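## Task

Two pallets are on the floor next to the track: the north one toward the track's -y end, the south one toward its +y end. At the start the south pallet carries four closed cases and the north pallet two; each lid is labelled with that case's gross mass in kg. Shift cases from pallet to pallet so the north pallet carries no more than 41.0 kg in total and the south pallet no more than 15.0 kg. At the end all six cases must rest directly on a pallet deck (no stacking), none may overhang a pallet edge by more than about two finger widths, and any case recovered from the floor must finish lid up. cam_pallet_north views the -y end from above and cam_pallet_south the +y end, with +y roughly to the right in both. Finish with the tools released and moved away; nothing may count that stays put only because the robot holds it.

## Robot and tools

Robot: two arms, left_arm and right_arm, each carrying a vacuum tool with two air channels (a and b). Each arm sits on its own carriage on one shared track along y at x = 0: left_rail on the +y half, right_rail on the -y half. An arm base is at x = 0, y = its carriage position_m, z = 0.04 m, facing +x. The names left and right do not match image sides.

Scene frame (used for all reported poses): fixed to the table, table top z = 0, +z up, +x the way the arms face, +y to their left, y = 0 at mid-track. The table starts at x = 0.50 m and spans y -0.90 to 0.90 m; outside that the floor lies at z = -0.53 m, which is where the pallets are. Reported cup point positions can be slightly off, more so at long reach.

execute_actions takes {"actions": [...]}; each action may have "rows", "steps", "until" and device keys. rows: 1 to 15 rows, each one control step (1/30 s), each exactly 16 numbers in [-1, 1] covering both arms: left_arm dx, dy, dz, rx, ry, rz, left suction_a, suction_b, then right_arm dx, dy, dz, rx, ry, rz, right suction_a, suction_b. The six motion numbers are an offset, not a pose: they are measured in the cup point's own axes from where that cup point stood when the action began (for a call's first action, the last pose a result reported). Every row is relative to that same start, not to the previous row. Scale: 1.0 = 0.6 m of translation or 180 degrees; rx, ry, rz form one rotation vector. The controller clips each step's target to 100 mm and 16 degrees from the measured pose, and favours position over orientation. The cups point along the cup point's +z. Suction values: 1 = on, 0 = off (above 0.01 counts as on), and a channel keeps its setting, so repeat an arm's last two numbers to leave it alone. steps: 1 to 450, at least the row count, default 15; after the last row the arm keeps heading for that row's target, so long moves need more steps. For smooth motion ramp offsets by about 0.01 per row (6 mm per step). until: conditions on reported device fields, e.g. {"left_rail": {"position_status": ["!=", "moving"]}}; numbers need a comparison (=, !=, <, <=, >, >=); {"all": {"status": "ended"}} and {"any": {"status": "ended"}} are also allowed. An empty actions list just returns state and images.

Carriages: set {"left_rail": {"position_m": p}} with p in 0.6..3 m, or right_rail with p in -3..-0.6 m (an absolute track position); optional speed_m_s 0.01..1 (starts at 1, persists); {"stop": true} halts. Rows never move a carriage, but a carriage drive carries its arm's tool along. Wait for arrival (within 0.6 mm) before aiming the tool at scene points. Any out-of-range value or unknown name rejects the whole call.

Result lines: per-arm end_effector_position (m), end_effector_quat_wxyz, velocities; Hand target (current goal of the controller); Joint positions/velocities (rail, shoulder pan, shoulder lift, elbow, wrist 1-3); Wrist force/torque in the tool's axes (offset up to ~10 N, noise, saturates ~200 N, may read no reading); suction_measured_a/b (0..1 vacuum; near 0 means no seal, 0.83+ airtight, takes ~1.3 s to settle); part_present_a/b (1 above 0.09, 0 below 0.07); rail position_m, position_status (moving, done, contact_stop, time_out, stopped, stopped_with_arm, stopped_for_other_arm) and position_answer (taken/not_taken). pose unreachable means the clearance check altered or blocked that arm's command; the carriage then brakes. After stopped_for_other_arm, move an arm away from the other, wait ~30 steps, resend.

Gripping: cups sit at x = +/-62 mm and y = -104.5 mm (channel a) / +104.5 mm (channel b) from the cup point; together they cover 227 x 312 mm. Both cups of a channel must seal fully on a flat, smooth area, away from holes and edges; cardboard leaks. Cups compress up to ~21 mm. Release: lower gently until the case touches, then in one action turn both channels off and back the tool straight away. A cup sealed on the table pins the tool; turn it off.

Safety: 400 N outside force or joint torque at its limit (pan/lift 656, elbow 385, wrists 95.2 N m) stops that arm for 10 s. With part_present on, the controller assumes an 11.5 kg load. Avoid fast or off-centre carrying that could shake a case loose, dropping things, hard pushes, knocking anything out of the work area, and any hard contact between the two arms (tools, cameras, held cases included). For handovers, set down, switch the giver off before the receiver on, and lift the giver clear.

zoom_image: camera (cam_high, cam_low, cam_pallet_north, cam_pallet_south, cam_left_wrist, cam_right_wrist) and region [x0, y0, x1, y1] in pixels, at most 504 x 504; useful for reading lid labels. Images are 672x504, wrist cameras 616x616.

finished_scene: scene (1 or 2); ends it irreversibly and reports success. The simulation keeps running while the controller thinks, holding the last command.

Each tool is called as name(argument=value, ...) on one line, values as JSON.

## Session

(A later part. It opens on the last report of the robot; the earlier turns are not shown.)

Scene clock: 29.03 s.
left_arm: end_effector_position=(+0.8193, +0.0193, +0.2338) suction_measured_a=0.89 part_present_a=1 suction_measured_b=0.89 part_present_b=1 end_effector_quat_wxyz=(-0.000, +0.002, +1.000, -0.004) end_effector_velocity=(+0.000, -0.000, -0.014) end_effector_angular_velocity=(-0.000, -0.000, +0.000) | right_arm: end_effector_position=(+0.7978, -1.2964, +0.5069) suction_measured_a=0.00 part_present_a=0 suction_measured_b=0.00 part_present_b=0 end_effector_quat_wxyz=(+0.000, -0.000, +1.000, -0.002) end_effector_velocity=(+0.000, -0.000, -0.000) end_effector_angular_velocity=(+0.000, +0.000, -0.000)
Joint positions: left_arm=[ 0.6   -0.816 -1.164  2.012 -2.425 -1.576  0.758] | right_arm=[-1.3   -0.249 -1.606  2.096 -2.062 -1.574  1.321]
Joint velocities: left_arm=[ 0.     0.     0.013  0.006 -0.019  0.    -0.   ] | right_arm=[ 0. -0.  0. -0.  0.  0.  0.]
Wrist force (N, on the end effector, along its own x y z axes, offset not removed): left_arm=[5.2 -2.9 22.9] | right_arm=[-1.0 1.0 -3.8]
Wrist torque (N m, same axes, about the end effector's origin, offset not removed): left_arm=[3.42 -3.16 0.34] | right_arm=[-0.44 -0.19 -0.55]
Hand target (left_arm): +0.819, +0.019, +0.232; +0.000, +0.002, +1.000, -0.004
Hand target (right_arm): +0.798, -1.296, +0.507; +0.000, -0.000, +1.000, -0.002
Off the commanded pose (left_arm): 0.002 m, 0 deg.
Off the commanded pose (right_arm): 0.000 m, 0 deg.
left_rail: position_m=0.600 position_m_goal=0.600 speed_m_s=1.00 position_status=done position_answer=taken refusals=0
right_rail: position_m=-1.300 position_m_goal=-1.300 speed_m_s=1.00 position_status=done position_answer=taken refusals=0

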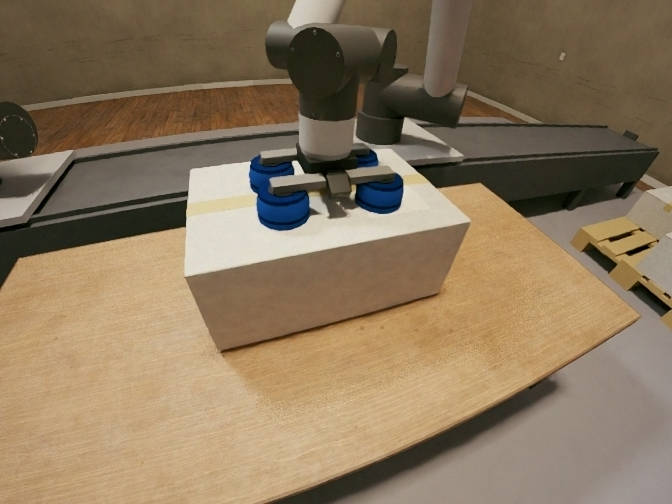

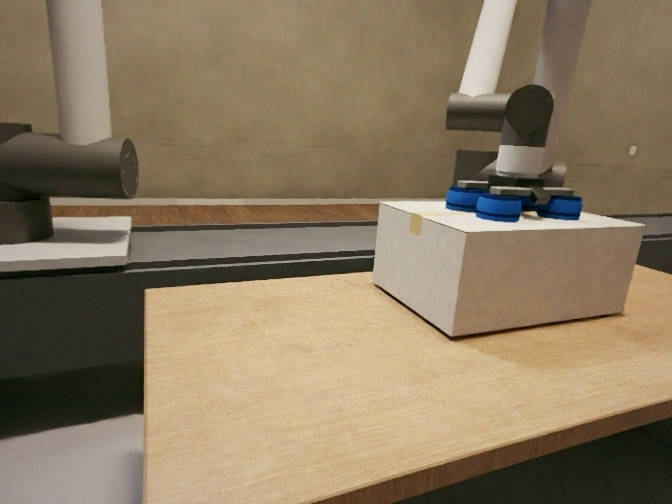

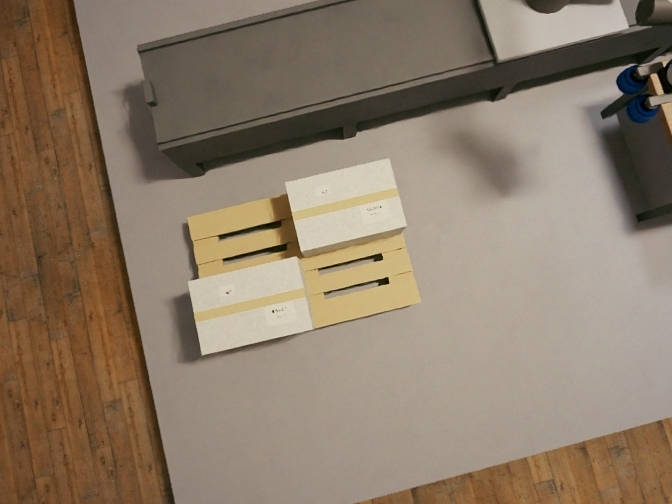

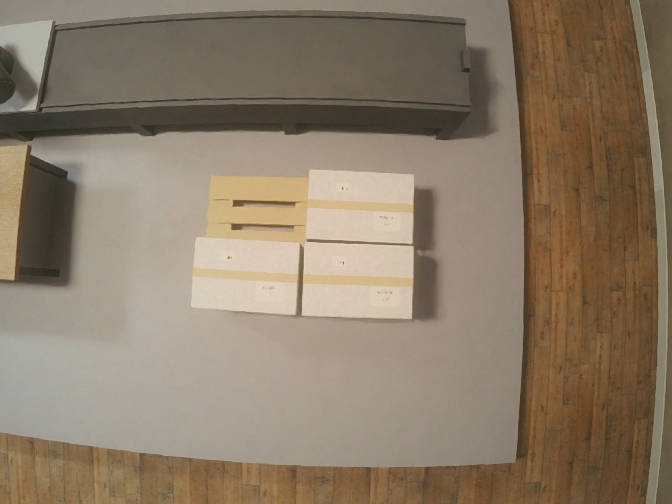

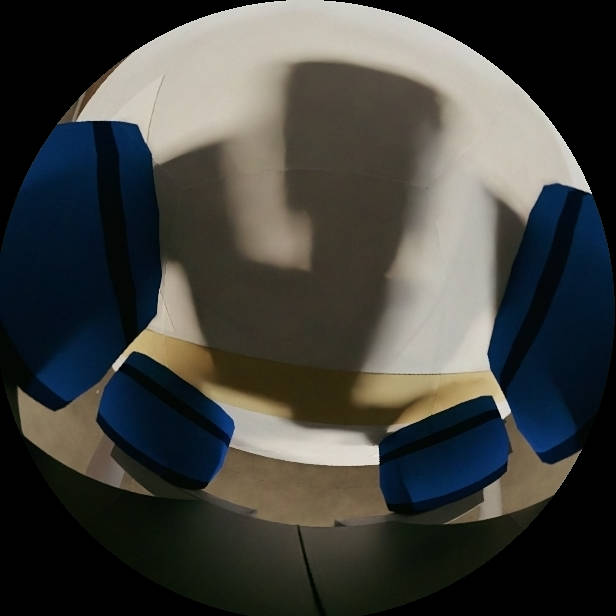

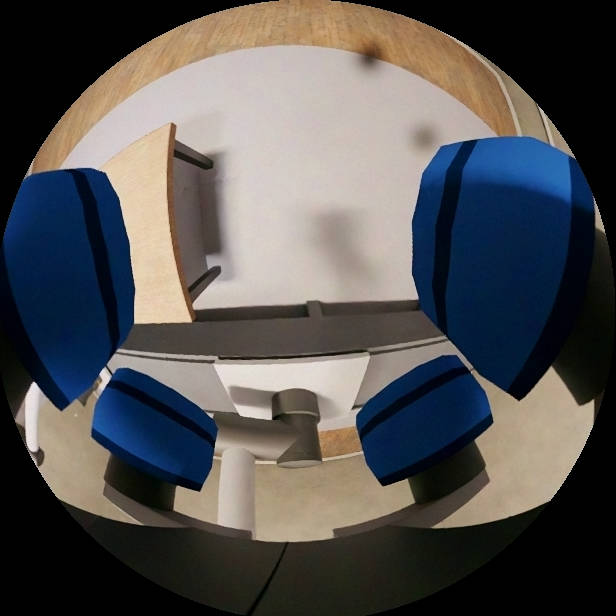

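execute_actions(actions=[{"rows":[[0,0,0.004,0,0,0,1,1,0,0,0,0,0,0,0,0],[0,0,0.008,0,0,0,1,1,0,0,0,0,0,0,0,0],[0,0,0.012,0,0,0,1,1,0,0,0,0,0,0,0,0]],"steps":8}])

Scene clock: 29.47 s.
left_arm: end_effector_position=(+0.8193, +0.0193, +0.2283) suction_measured_a=0.89 part_present_a=1 suction_measured_b=0.89 part_present_b=1 end_effector_quat_wxyz=(-0.000, +0.002, +1.000, -0.004) end_effector_velocity=(+0.000, -0.000, -0.013) end_effector_angular_velocity=(-0.000, -0.000, +0.000) | right_arm: end_effector_position=(+0.7978, -1.2964, +0.5069) suction_measured_a=0.00 part_present_a=0 suction_measured_b=0.00 part_present_b=0 end_effector_quat_wxyz=(+0.000, -0.000, +1.000, -0.002) end_effector_velocity=(+0.000, -0.000, -0.000) end_effector_angular_velocity=(+0.000, +0.000, -0.000)
Joint positions: left_arm=[ 0.6   -0.816 -1.158  2.014 -2.432 -1.576  0.758] | right_arm=[-1.3   -0.249 -1.606  2.096 -2.062 -1.574  1.321]
Joint velocities: left_arm=[ 0.     0.     0.013  0.005 -0.019  0.    -0.   ] | right_arm=[ 0. -0.  0. -0.  0. -0. -0.]
Wrist force (N, on the end effector, along its own x y z axes, offset not removed): left_arm=[7.0 0.6 22.6] | right_arm=[-2.7 3.3 -2.8]
Wrist torque (N m, same axes, about the end effector's origin, offset not removed): left_arm=[3.80 -3.49 0.29] | right_arm=[-0.05 0.02 -0.45]
Hand target (left_arm): +0.819, +0.019, +0.227; -0.000, +0.002, +1.000, -0.004
Hand target (right_arm): +0.798, -1.296, +0.507; +0.000, -0.000, +1.000, -0.002
Off the commanded pose (left_arm): 0.002 m, 0 deg.
Off the commanded pose (right_arm): 0.000 m, 0 deg.
left_rail: position_m=0.600 position_m_goal=0.600 speed_m_s=1.00 position_status=done position_answer=taken refusals=0
right_rail: position_m=-1.300 position_m_goal=-1.300 speed_m_s=1.00 position_status=done position_answer=taken refusals=0

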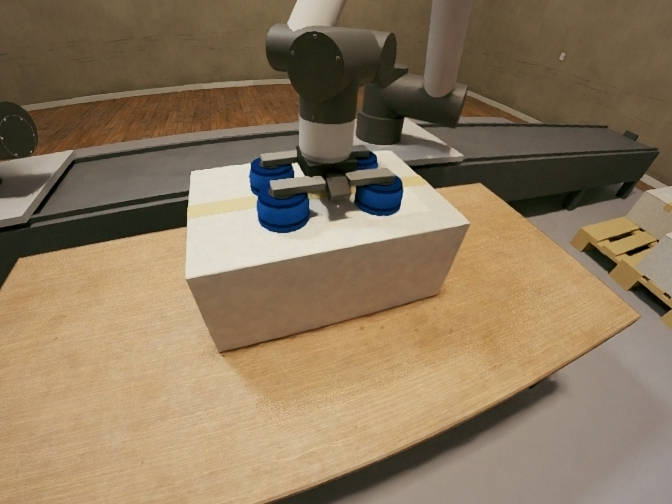

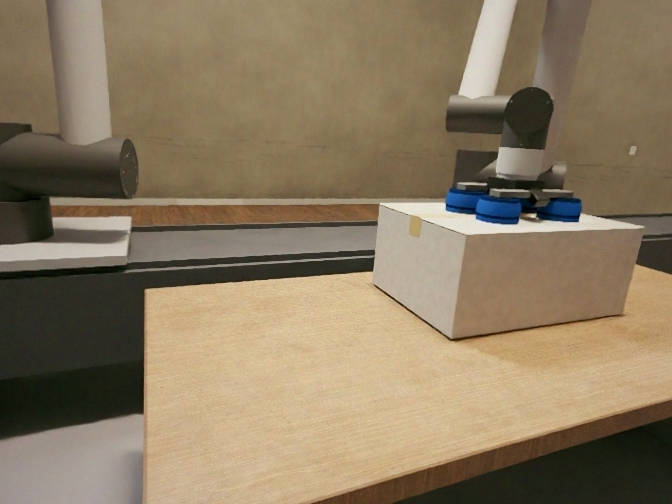

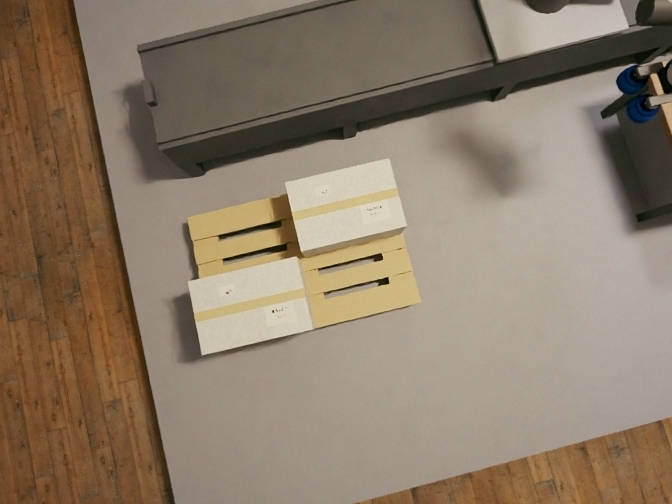

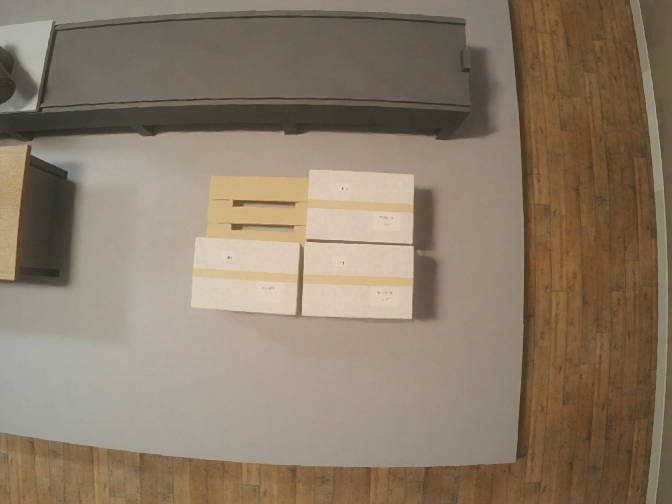

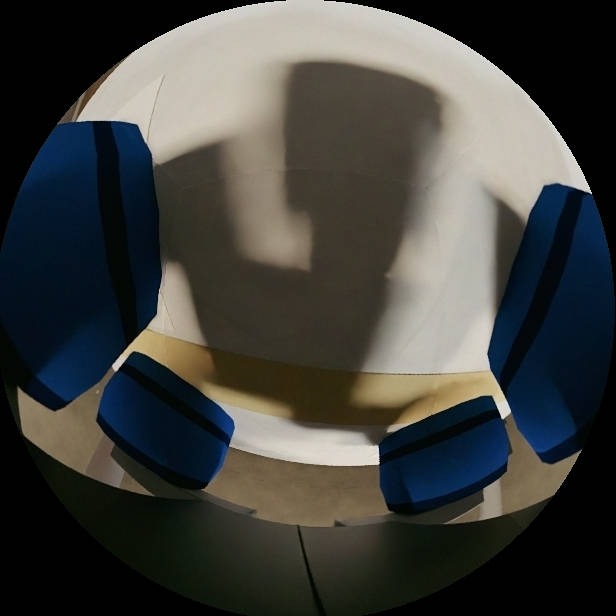

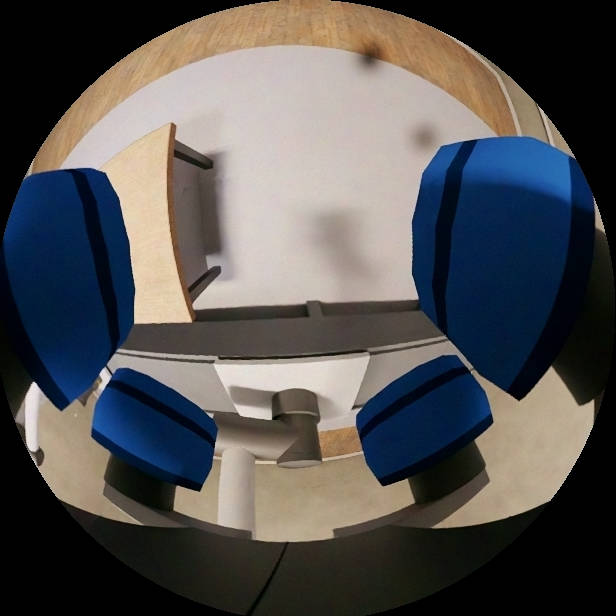

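execute_actions(actions=[{"rows":[[0,0,0.004,0,0,0,1,1,0,0,0,0,0,0,0,0],[0,0,0.008,0,0,0,1,1,0,0,0,0,0,0,0,0],[0,0,0.012,0,0,0,1,1,0,0,0,0,0,0,0,0]],"steps":8}])

Scene clock: 29.87 s.
left_arm: end_effector_position=(+0.8196, +0.0191, +0.2235) suction_measured_a=0.89 part_present_a=1 suction_measured_b=0.89 part_present_b=1 end_effector_quat_wxyz=(+0.000, +0.002, +1.000, -0.004) end_effector_velocity=(+0.002, -0.002, -0.008) end_effector_angular_velocity=(-0.002, -0.004, +0.001) | right_arm: end_effector_position=(+0.7978, -1.2964, +0.5069) suction_measured_a=0.00 part_present_a=0 suction_measured_b=0.00 part_present_b=0 end_effector_quat_wxyz=(+0.000, -0.000, +1.000, -0.002) end_effector_velocity=(+0.000, -0.000, -0.000) end_effector_angular_velocity=(+0.000, +0.000, +0.000)
Joint positions: left_arm=[ 0.6   -0.817 -1.153  2.016 -2.44  -1.576  0.758] | right_arm=[-1.3   -0.249 -1.606  2.096 -2.062 -1.574  1.321]
Joint velocities: left_arm=[ 0.    -0.001  0.009  0.001 -0.015  0.002 -0.002] | right_arm=[ 0. -0.  0. -0.  0.  0. -0.]
Wrist force (N, on the end effector, along its own x y z axes, offset not removed): left_arm=[54.4 -22.8 -176.8] | right_arm=[2.5 2.4 -1.3]
Wrist torque (N m, same axes, about the end effector's origin, offset not removed): left_arm=[-23.05 -4.71 -9.53] | right_arm=[-0.24 -0.70 -0.45]
Hand target (left_arm): +0.819, +0.019, +0.221; -0.000, +0.002, +1.000, -0.004
Hand target (right_arm): +0.798, -1.296, +0.507; +0.000, -0.000, +1.000, -0.002
Off the commanded pose (left_arm): 0.002 m, 0 deg.
Off the commanded pose (right_arm): 0.000 m, 0 deg.
left_rail: position_m=0.600 position_m_goal=0.600 speed_m_s=1.00 position_status=done position_answer=taken refusals=0
right_rail: position_m=-1.300 position_m_goal=-1.300 speed_m_s=1.00 position_status=done position_answer=taken refusals=0

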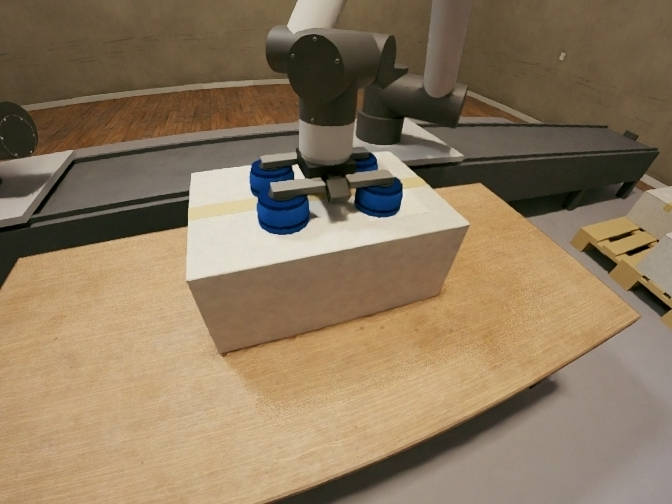

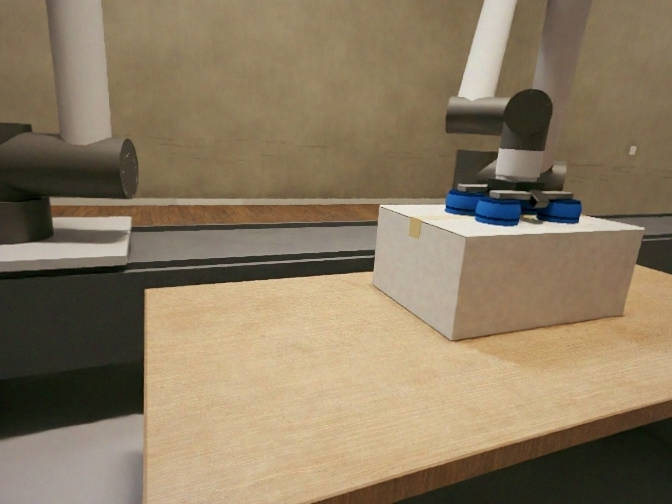

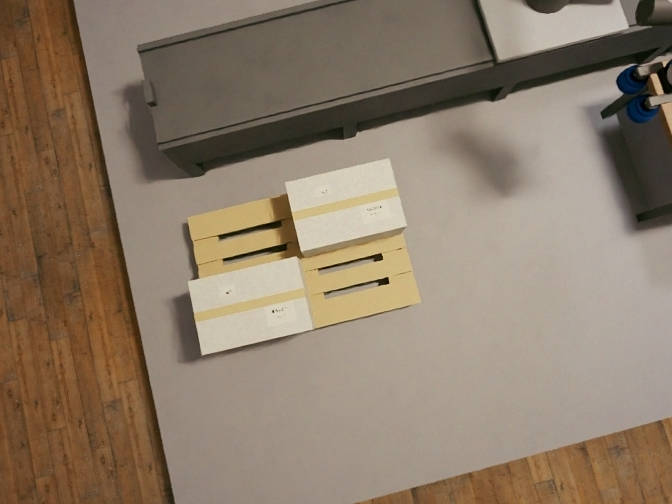

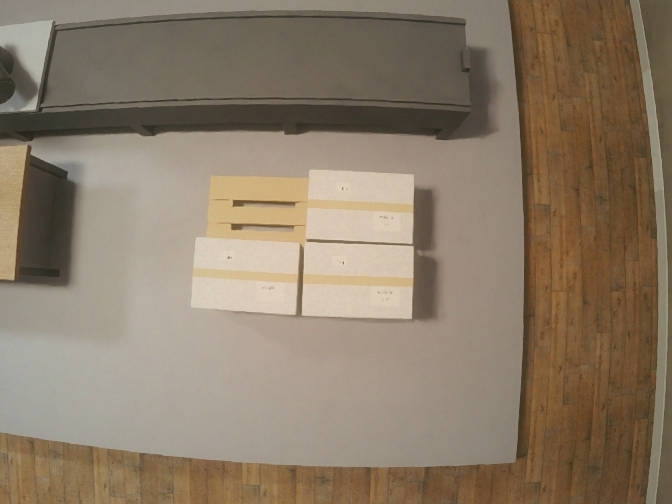

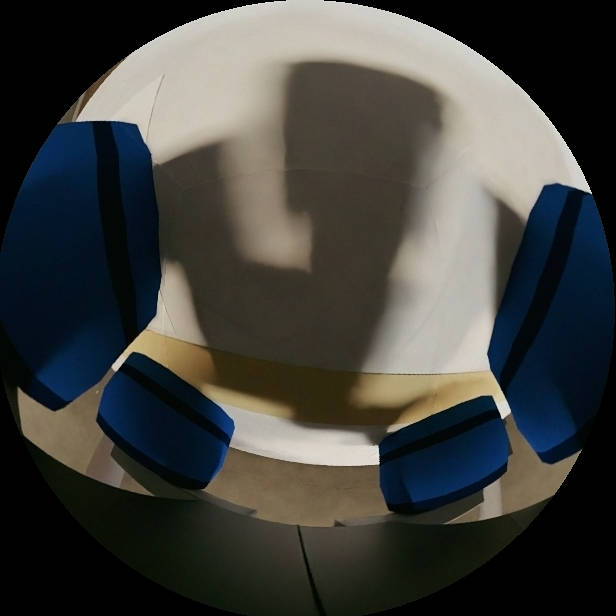

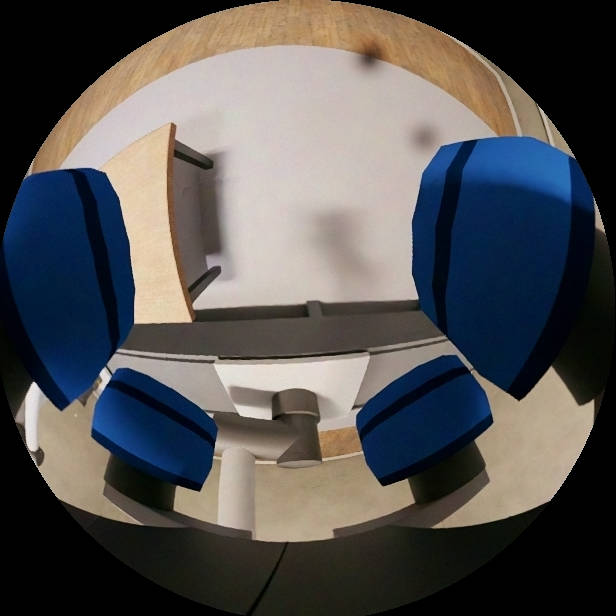

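execute_actions(actions=[{"rows":[[0,0,-0.1,0,0,0,0,0,0,0.3,0,0,0,0,0,0],[0,0,-0.2,0,0,0,0,0,0,0.5,0,0,0,0,0,0],[0,0,-0.3,0,0,0,0,0,0,0.7,0,0,0,0,0,0]],"steps":18},{"left_rail":{"position_m":2.85},"rows":[[-0.035,0.97,0,0,0,0,0,0,-0.035,0.4,0,0,0,0,0,0]],"steps":30},{"right_rail":{"position_m":-0.6},"steps":40,"until":{"right_rail":{"position_status":["!=","moving"]}}}])

Scene clock: 40.20 s.
left_arm: end_effector_position=(+0.8205, +0.0210, +0.2243) suction_measured_a=0.89 part_present_a=1 suction_measured_b=0.89 part_present_b=1 end_effector_quat_wxyz=(+0.001, +0.001, +1.000, -0.003) end_effector_velocity=(-0.000, -0.000, -0.000) end_effector_angular_velocity=(-0.000, +0.000, -0.000) | right_arm: end_effector_position=(+0.8092, -0.2401, +0.5069) suction_measured_a=0.00 part_present_a=0 suction_measured_b=0.00 part_present_b=0 end_effector_quat_wxyz=(+0.001, -0.003, +1.000, +0.000) end_effector_velocity=(-0.000, +0.000, +0.000) end_effector_angular_velocity=(-0.000, +0.000, -0.000)
Joint positions: left_arm=[ 0.602 -0.817 -1.154  2.015 -2.439 -1.573  0.757] | right_arm=[-0.717  0.317 -1.442  1.921 -2.052 -1.571  1.882]
Joint velocities: left_arm=[ 0. -0.  0.  0. -0. -0.  0.] | right_arm=[ 0.  0. -0. -0.  0. -0.  0.]
Wrist force (N, on the end effector, along its own x y z axes, offset not removed): left_arm=[6.4 4.2 -35.6] | right_arm=[0.1 -1.6 -4.7]
Wrist torque (N m, same axes, about the end effector's origin, offset not removed): left_arm=[-13.18 4.91 0.99] | right_arm=[-0.72 -0.35 -0.42]
Hand target (left_arm): +0.820, +0.021, +0.224; +0.001, +0.001, +1.000, -0.003
Hand target (right_arm): +0.809, -0.240, +0.507; +0.001, -0.003, +1.000, +0.000
Off the commanded pose (left_arm): 0.582 m, 0 deg.
Off the commanded pose (right_arm): 0.000 m, 0 deg.
FORCE FAULT: contact force on the left arm reached its limit, and that arm stopped for 10 seconds. The contact can be on any part of that arm, not only on its tool. That arm ran no command of this call. That arm holds still and accepts commands again. Move the arm away from the contact; if what it grips holds it there, let go first. Pushing or pulling that hard again can fault the arm again.
left_rail: position_m=0.602 position_m_goal=0.602 speed_m_s=1.00 position_status=stopped_with_arm position_answer=taken refusals=0
right_rail: position_m=-0.717 position_m_goal=-0.717 speed_m_s=1.00 position_status=stopped_for_other_arm position_answer=taken refusals=0

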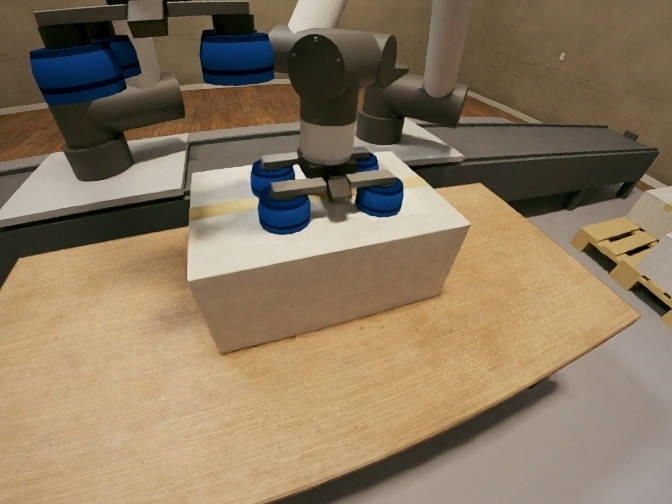

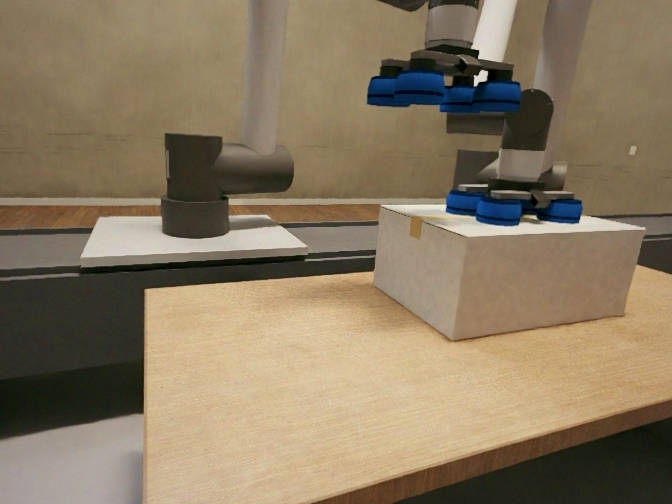

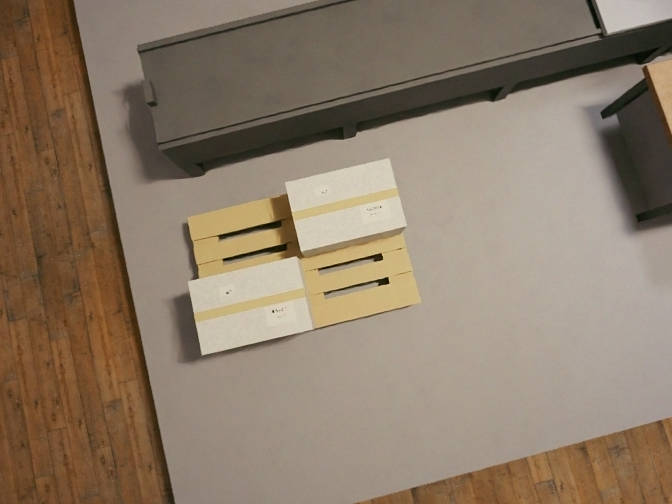

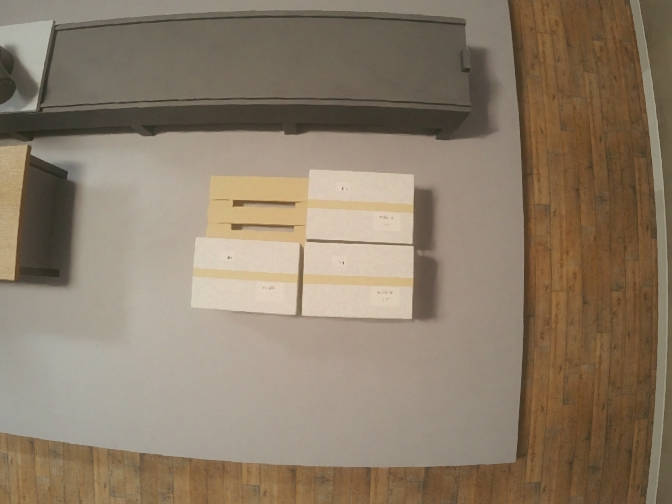

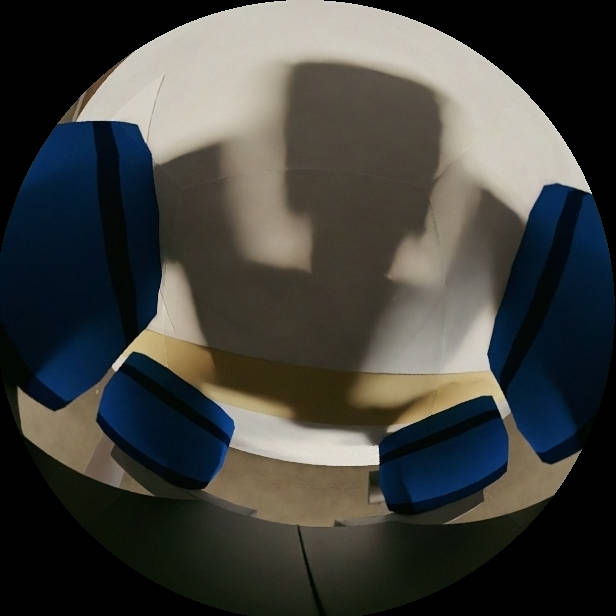

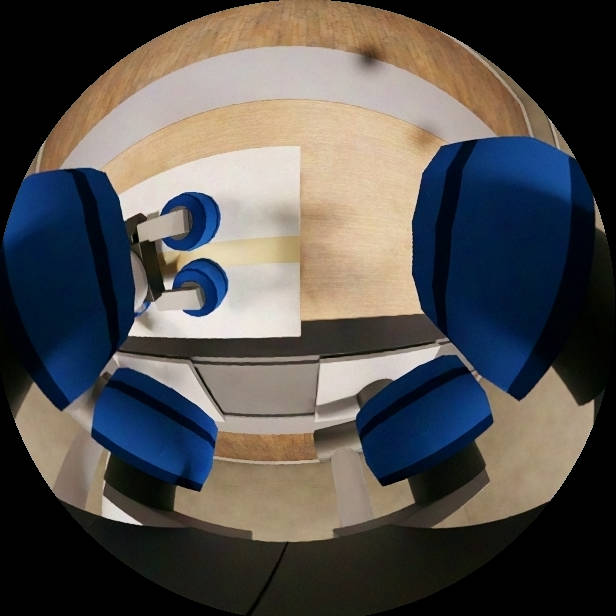

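execute_actions(actions=[{"rows":[[0,0,0,0,0,0,1,1,0,-0.5,0,0,0,0,0,0]],"steps":18},{"rows":[[0,0,-0.3,0,0,0,0,0,0,0,0,0,0,0,0,0]],"steps":20}])

Scene clock: 41.83 s.
left_arm: end_effector_position=(+0.8202, +0.0220, +0.4001) suction_measured_a=0.00 part_present_a=0 suction_measured_b=0.00 part_present_b=0 end_effector_quat_wxyz=(+0.002, +0.001, +1.000, -0.004) end_effector_velocity=(-0.001, +0.000, +0.033) end_effector_angular_velocity=(+0.010, +0.009, +0.001) | right_arm: end_effector_position=(+0.8083, -0.4727, +0.5051) suction_measured_a=0.00 part_present_a=0 suction_measured_b=0.00 part_present_b=0 end_effector_quat_wxyz=(+0.000, -0.001, +1.000, -0.001) end_effector_velocity=(-0.000, +0.002, -0.000) end_effector_angular_velocity=(-0.000, +0.000, -0.000)
Joint positions: left_arm=[ 0.602 -0.816 -1.304  1.919 -2.195 -1.573  0.757] | right_arm=[-0.717  0.054 -1.549  2.042 -2.064 -1.574  1.623]
Joint velocities: left_arm=[ 0.    -0.001 -0.022 -0.028  0.064  0.    -0.002] | right_arm=[ 0.     0.003  0.001 -0.001  0.     0.     0.003]
Wrist force (N, on the end effector, along its own x y z axes, offset not removed): left_arm=[3.5 -1.0 1.5] | right_arm=[1.6 1.5 -1.8]
Wrist torque (N m, same axes, about the end effector's origin, offset not removed): left_arm=[-0.36 -0.41 0.29] | right_arm=[-0.23 -0.75 -0.50]
Hand target (left_arm): +0.820, +0.022, +0.404; +0.001, +0.001, +1.000, -0.003
Hand target (right_arm): +0.808, -0.472, +0.505; +0.000, -0.001, +1.000, -0.001
Off the commanded pose (left_arm): 0.004 m, 0 deg.
Off the commanded pose (right_arm): 0.000 m, 0 deg.
left_rail: position_m=0.602 position_m_goal=0.602 speed_m_s=1.00 position_status=stopped_with_arm position_answer=taken refusals=0
right_rail: position_m=-0.717 position_m_goal=-0.717 speed_m_s=1.00 position_status=stopped_for_other_arm position_answer=taken refusals=0

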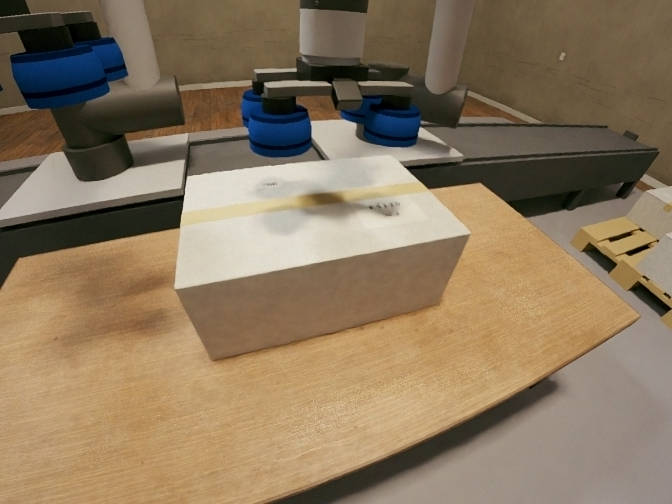

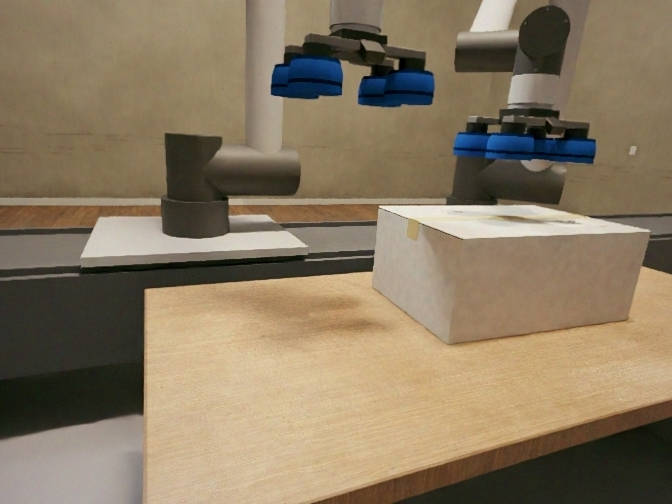

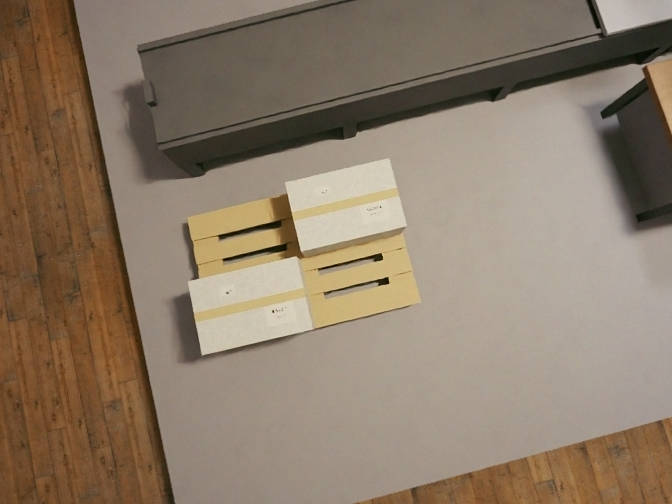

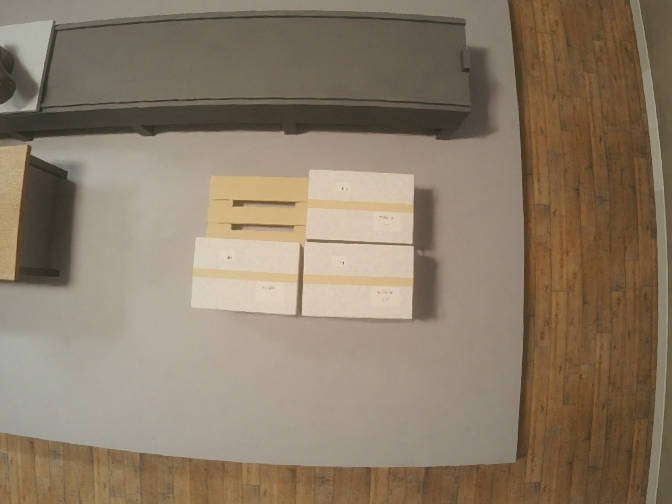

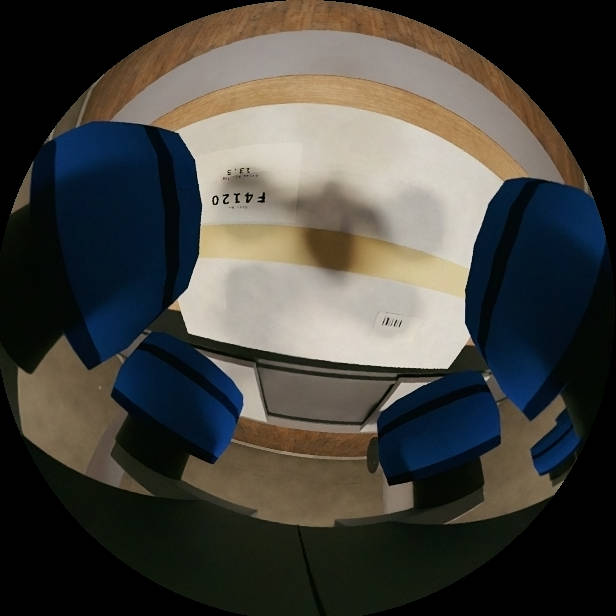

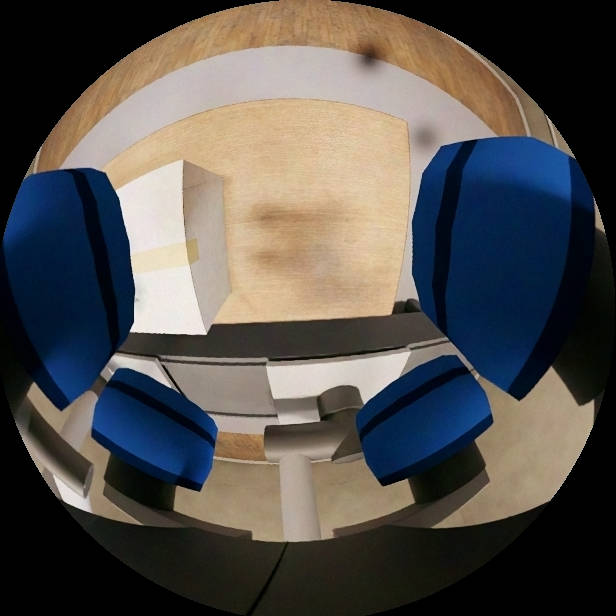

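execute_actions(actions=[{"left_rail":{"position_m":2.85},"rows":[[-0.035,0.965,0,0,0,0,0,0,0,0,0,0,0,0,0,0]],"steps":30},{"right_rail":{"position_m":-0.6},"steps":12,"until":{"right_rail":{"position_status":["!=","moving"]}}},{"rows":[[0,0,0.5,0,0,0,0,0,-0.02,0.625,0,0,0,0,0,0]],"steps":30}])

Scene clock: 44.50 s.
left_arm: end_effector_position=(+0.8394, +2.6777, +0.1001) suction_measured_a=0.00 part_present_a=0 suction_measured_b=0.00 part_present_b=0 end_effector_quat_wxyz=(+0.002, -0.000, +1.000, -0.003) end_effector_velocity=(+0.011, +0.787, -0.028) end_effector_angular_velocity=(-0.003, -0.012, -0.000) | right_arm: end_effector_position=(+0.8169, +0.0065, +0.5042) suction_measured_a=0.00 part_present_a=0 suction_measured_b=0.00 part_present_b=0 end_effector_quat_wxyz=(+0.001, -0.001, +1.000, -0.001) end_effector_velocity=(+0.023, +0.090, -0.001) end_effector_angular_velocity=(-0.009, +0.004, -0.008)
Joint positions: left_arm=[ 2.697 -0.263 -1.132  2.296 -2.74  -1.575  1.308] | right_arm=[-0.6    0.441 -1.353  1.816 -2.034 -1.573  2.009]
Joint velocities: left_arm=[ 0.788  0.002  0.047 -0.004 -0.055  0.     0.002] | right_arm=[ 0.     0.073  0.081 -0.105  0.031 -0.006  0.082]
Wrist force (N, on the end effector, along its own x y z axes, offset not removed): left_arm=[3.9 3.8 3.9] | right_arm=[3.0 1.7 -3.9]
Wrist torque (N m, same axes, about the end effector's origin, offset not removed): left_arm=[0.11 -0.42 0.35] | right_arm=[-0.31 -0.79 -0.43]
Hand target (left_arm): +0.841, +2.721, +0.097; +0.003, -0.000, +1.000, -0.003
Hand target (right_arm): +0.820, +0.018, +0.504; +0.001, -0.001, +1.000, -0.002
Off the commanded pose (left_arm): 0.004 m, 0 deg.
Off the commanded pose (right_arm): 0.013 m, 0 deg.
left_rail: position_m=2.697 position_m_goal=2.850 speed_m_s=1.00 position_status=moving position_answer=taken refusals=0
right_rail: position_m=-0.600 position_m_goal=-0.600 speed_m_s=1.00 position_status=done position_answer=taken refusals=0

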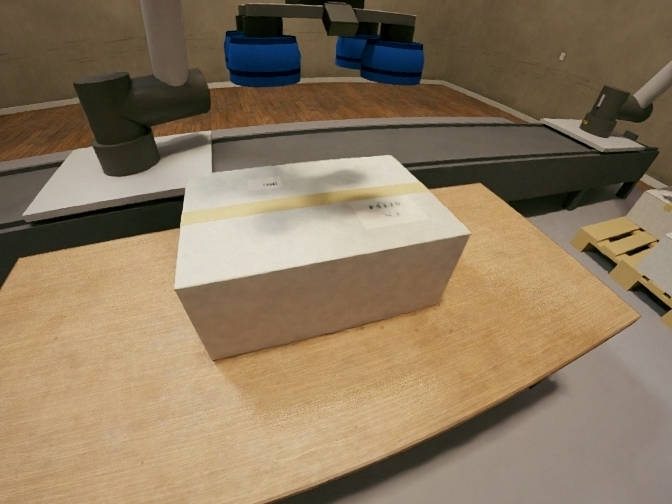

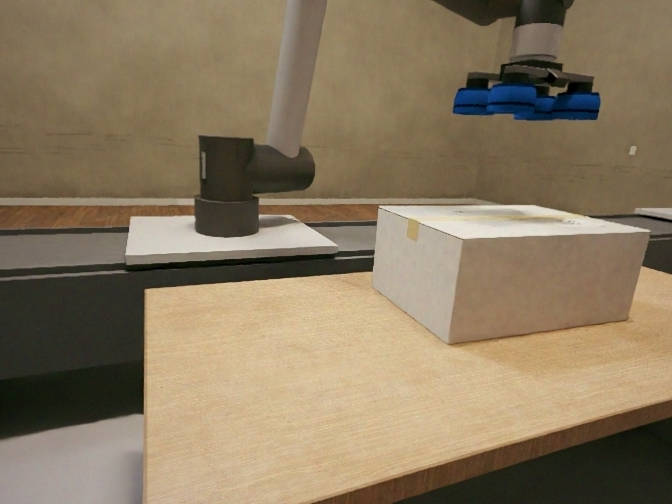

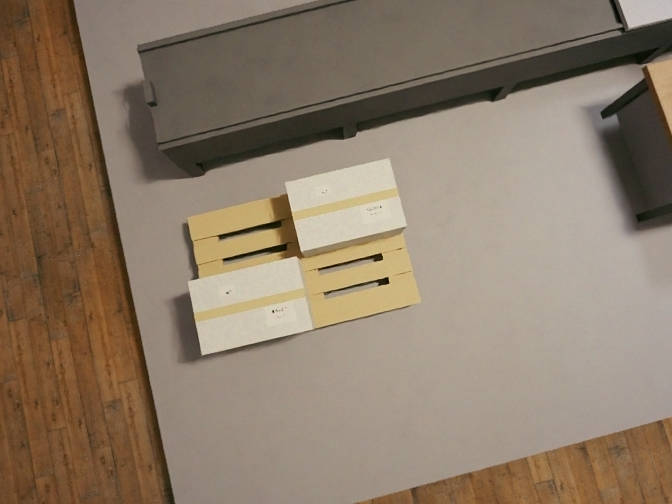

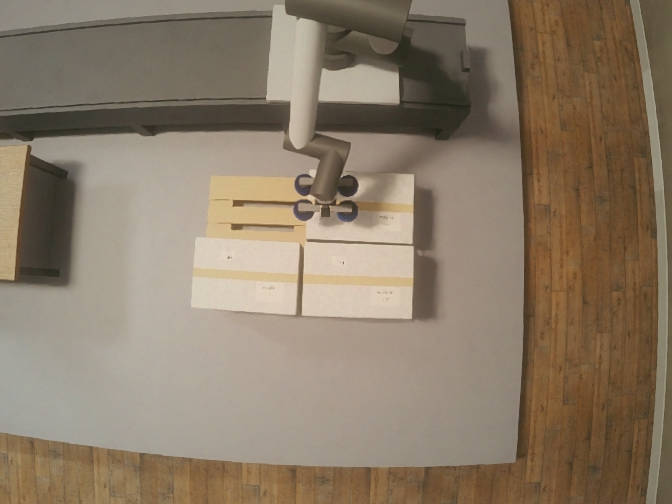

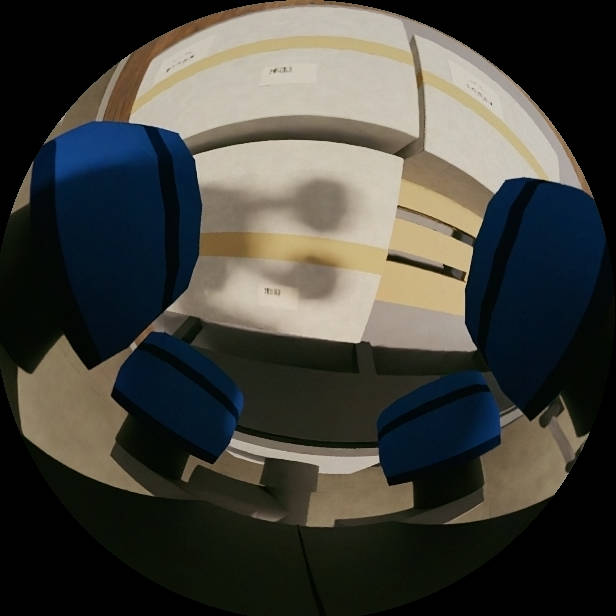

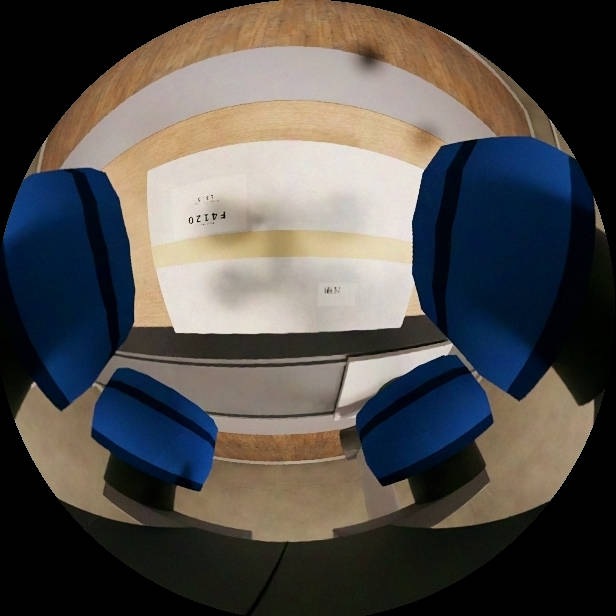

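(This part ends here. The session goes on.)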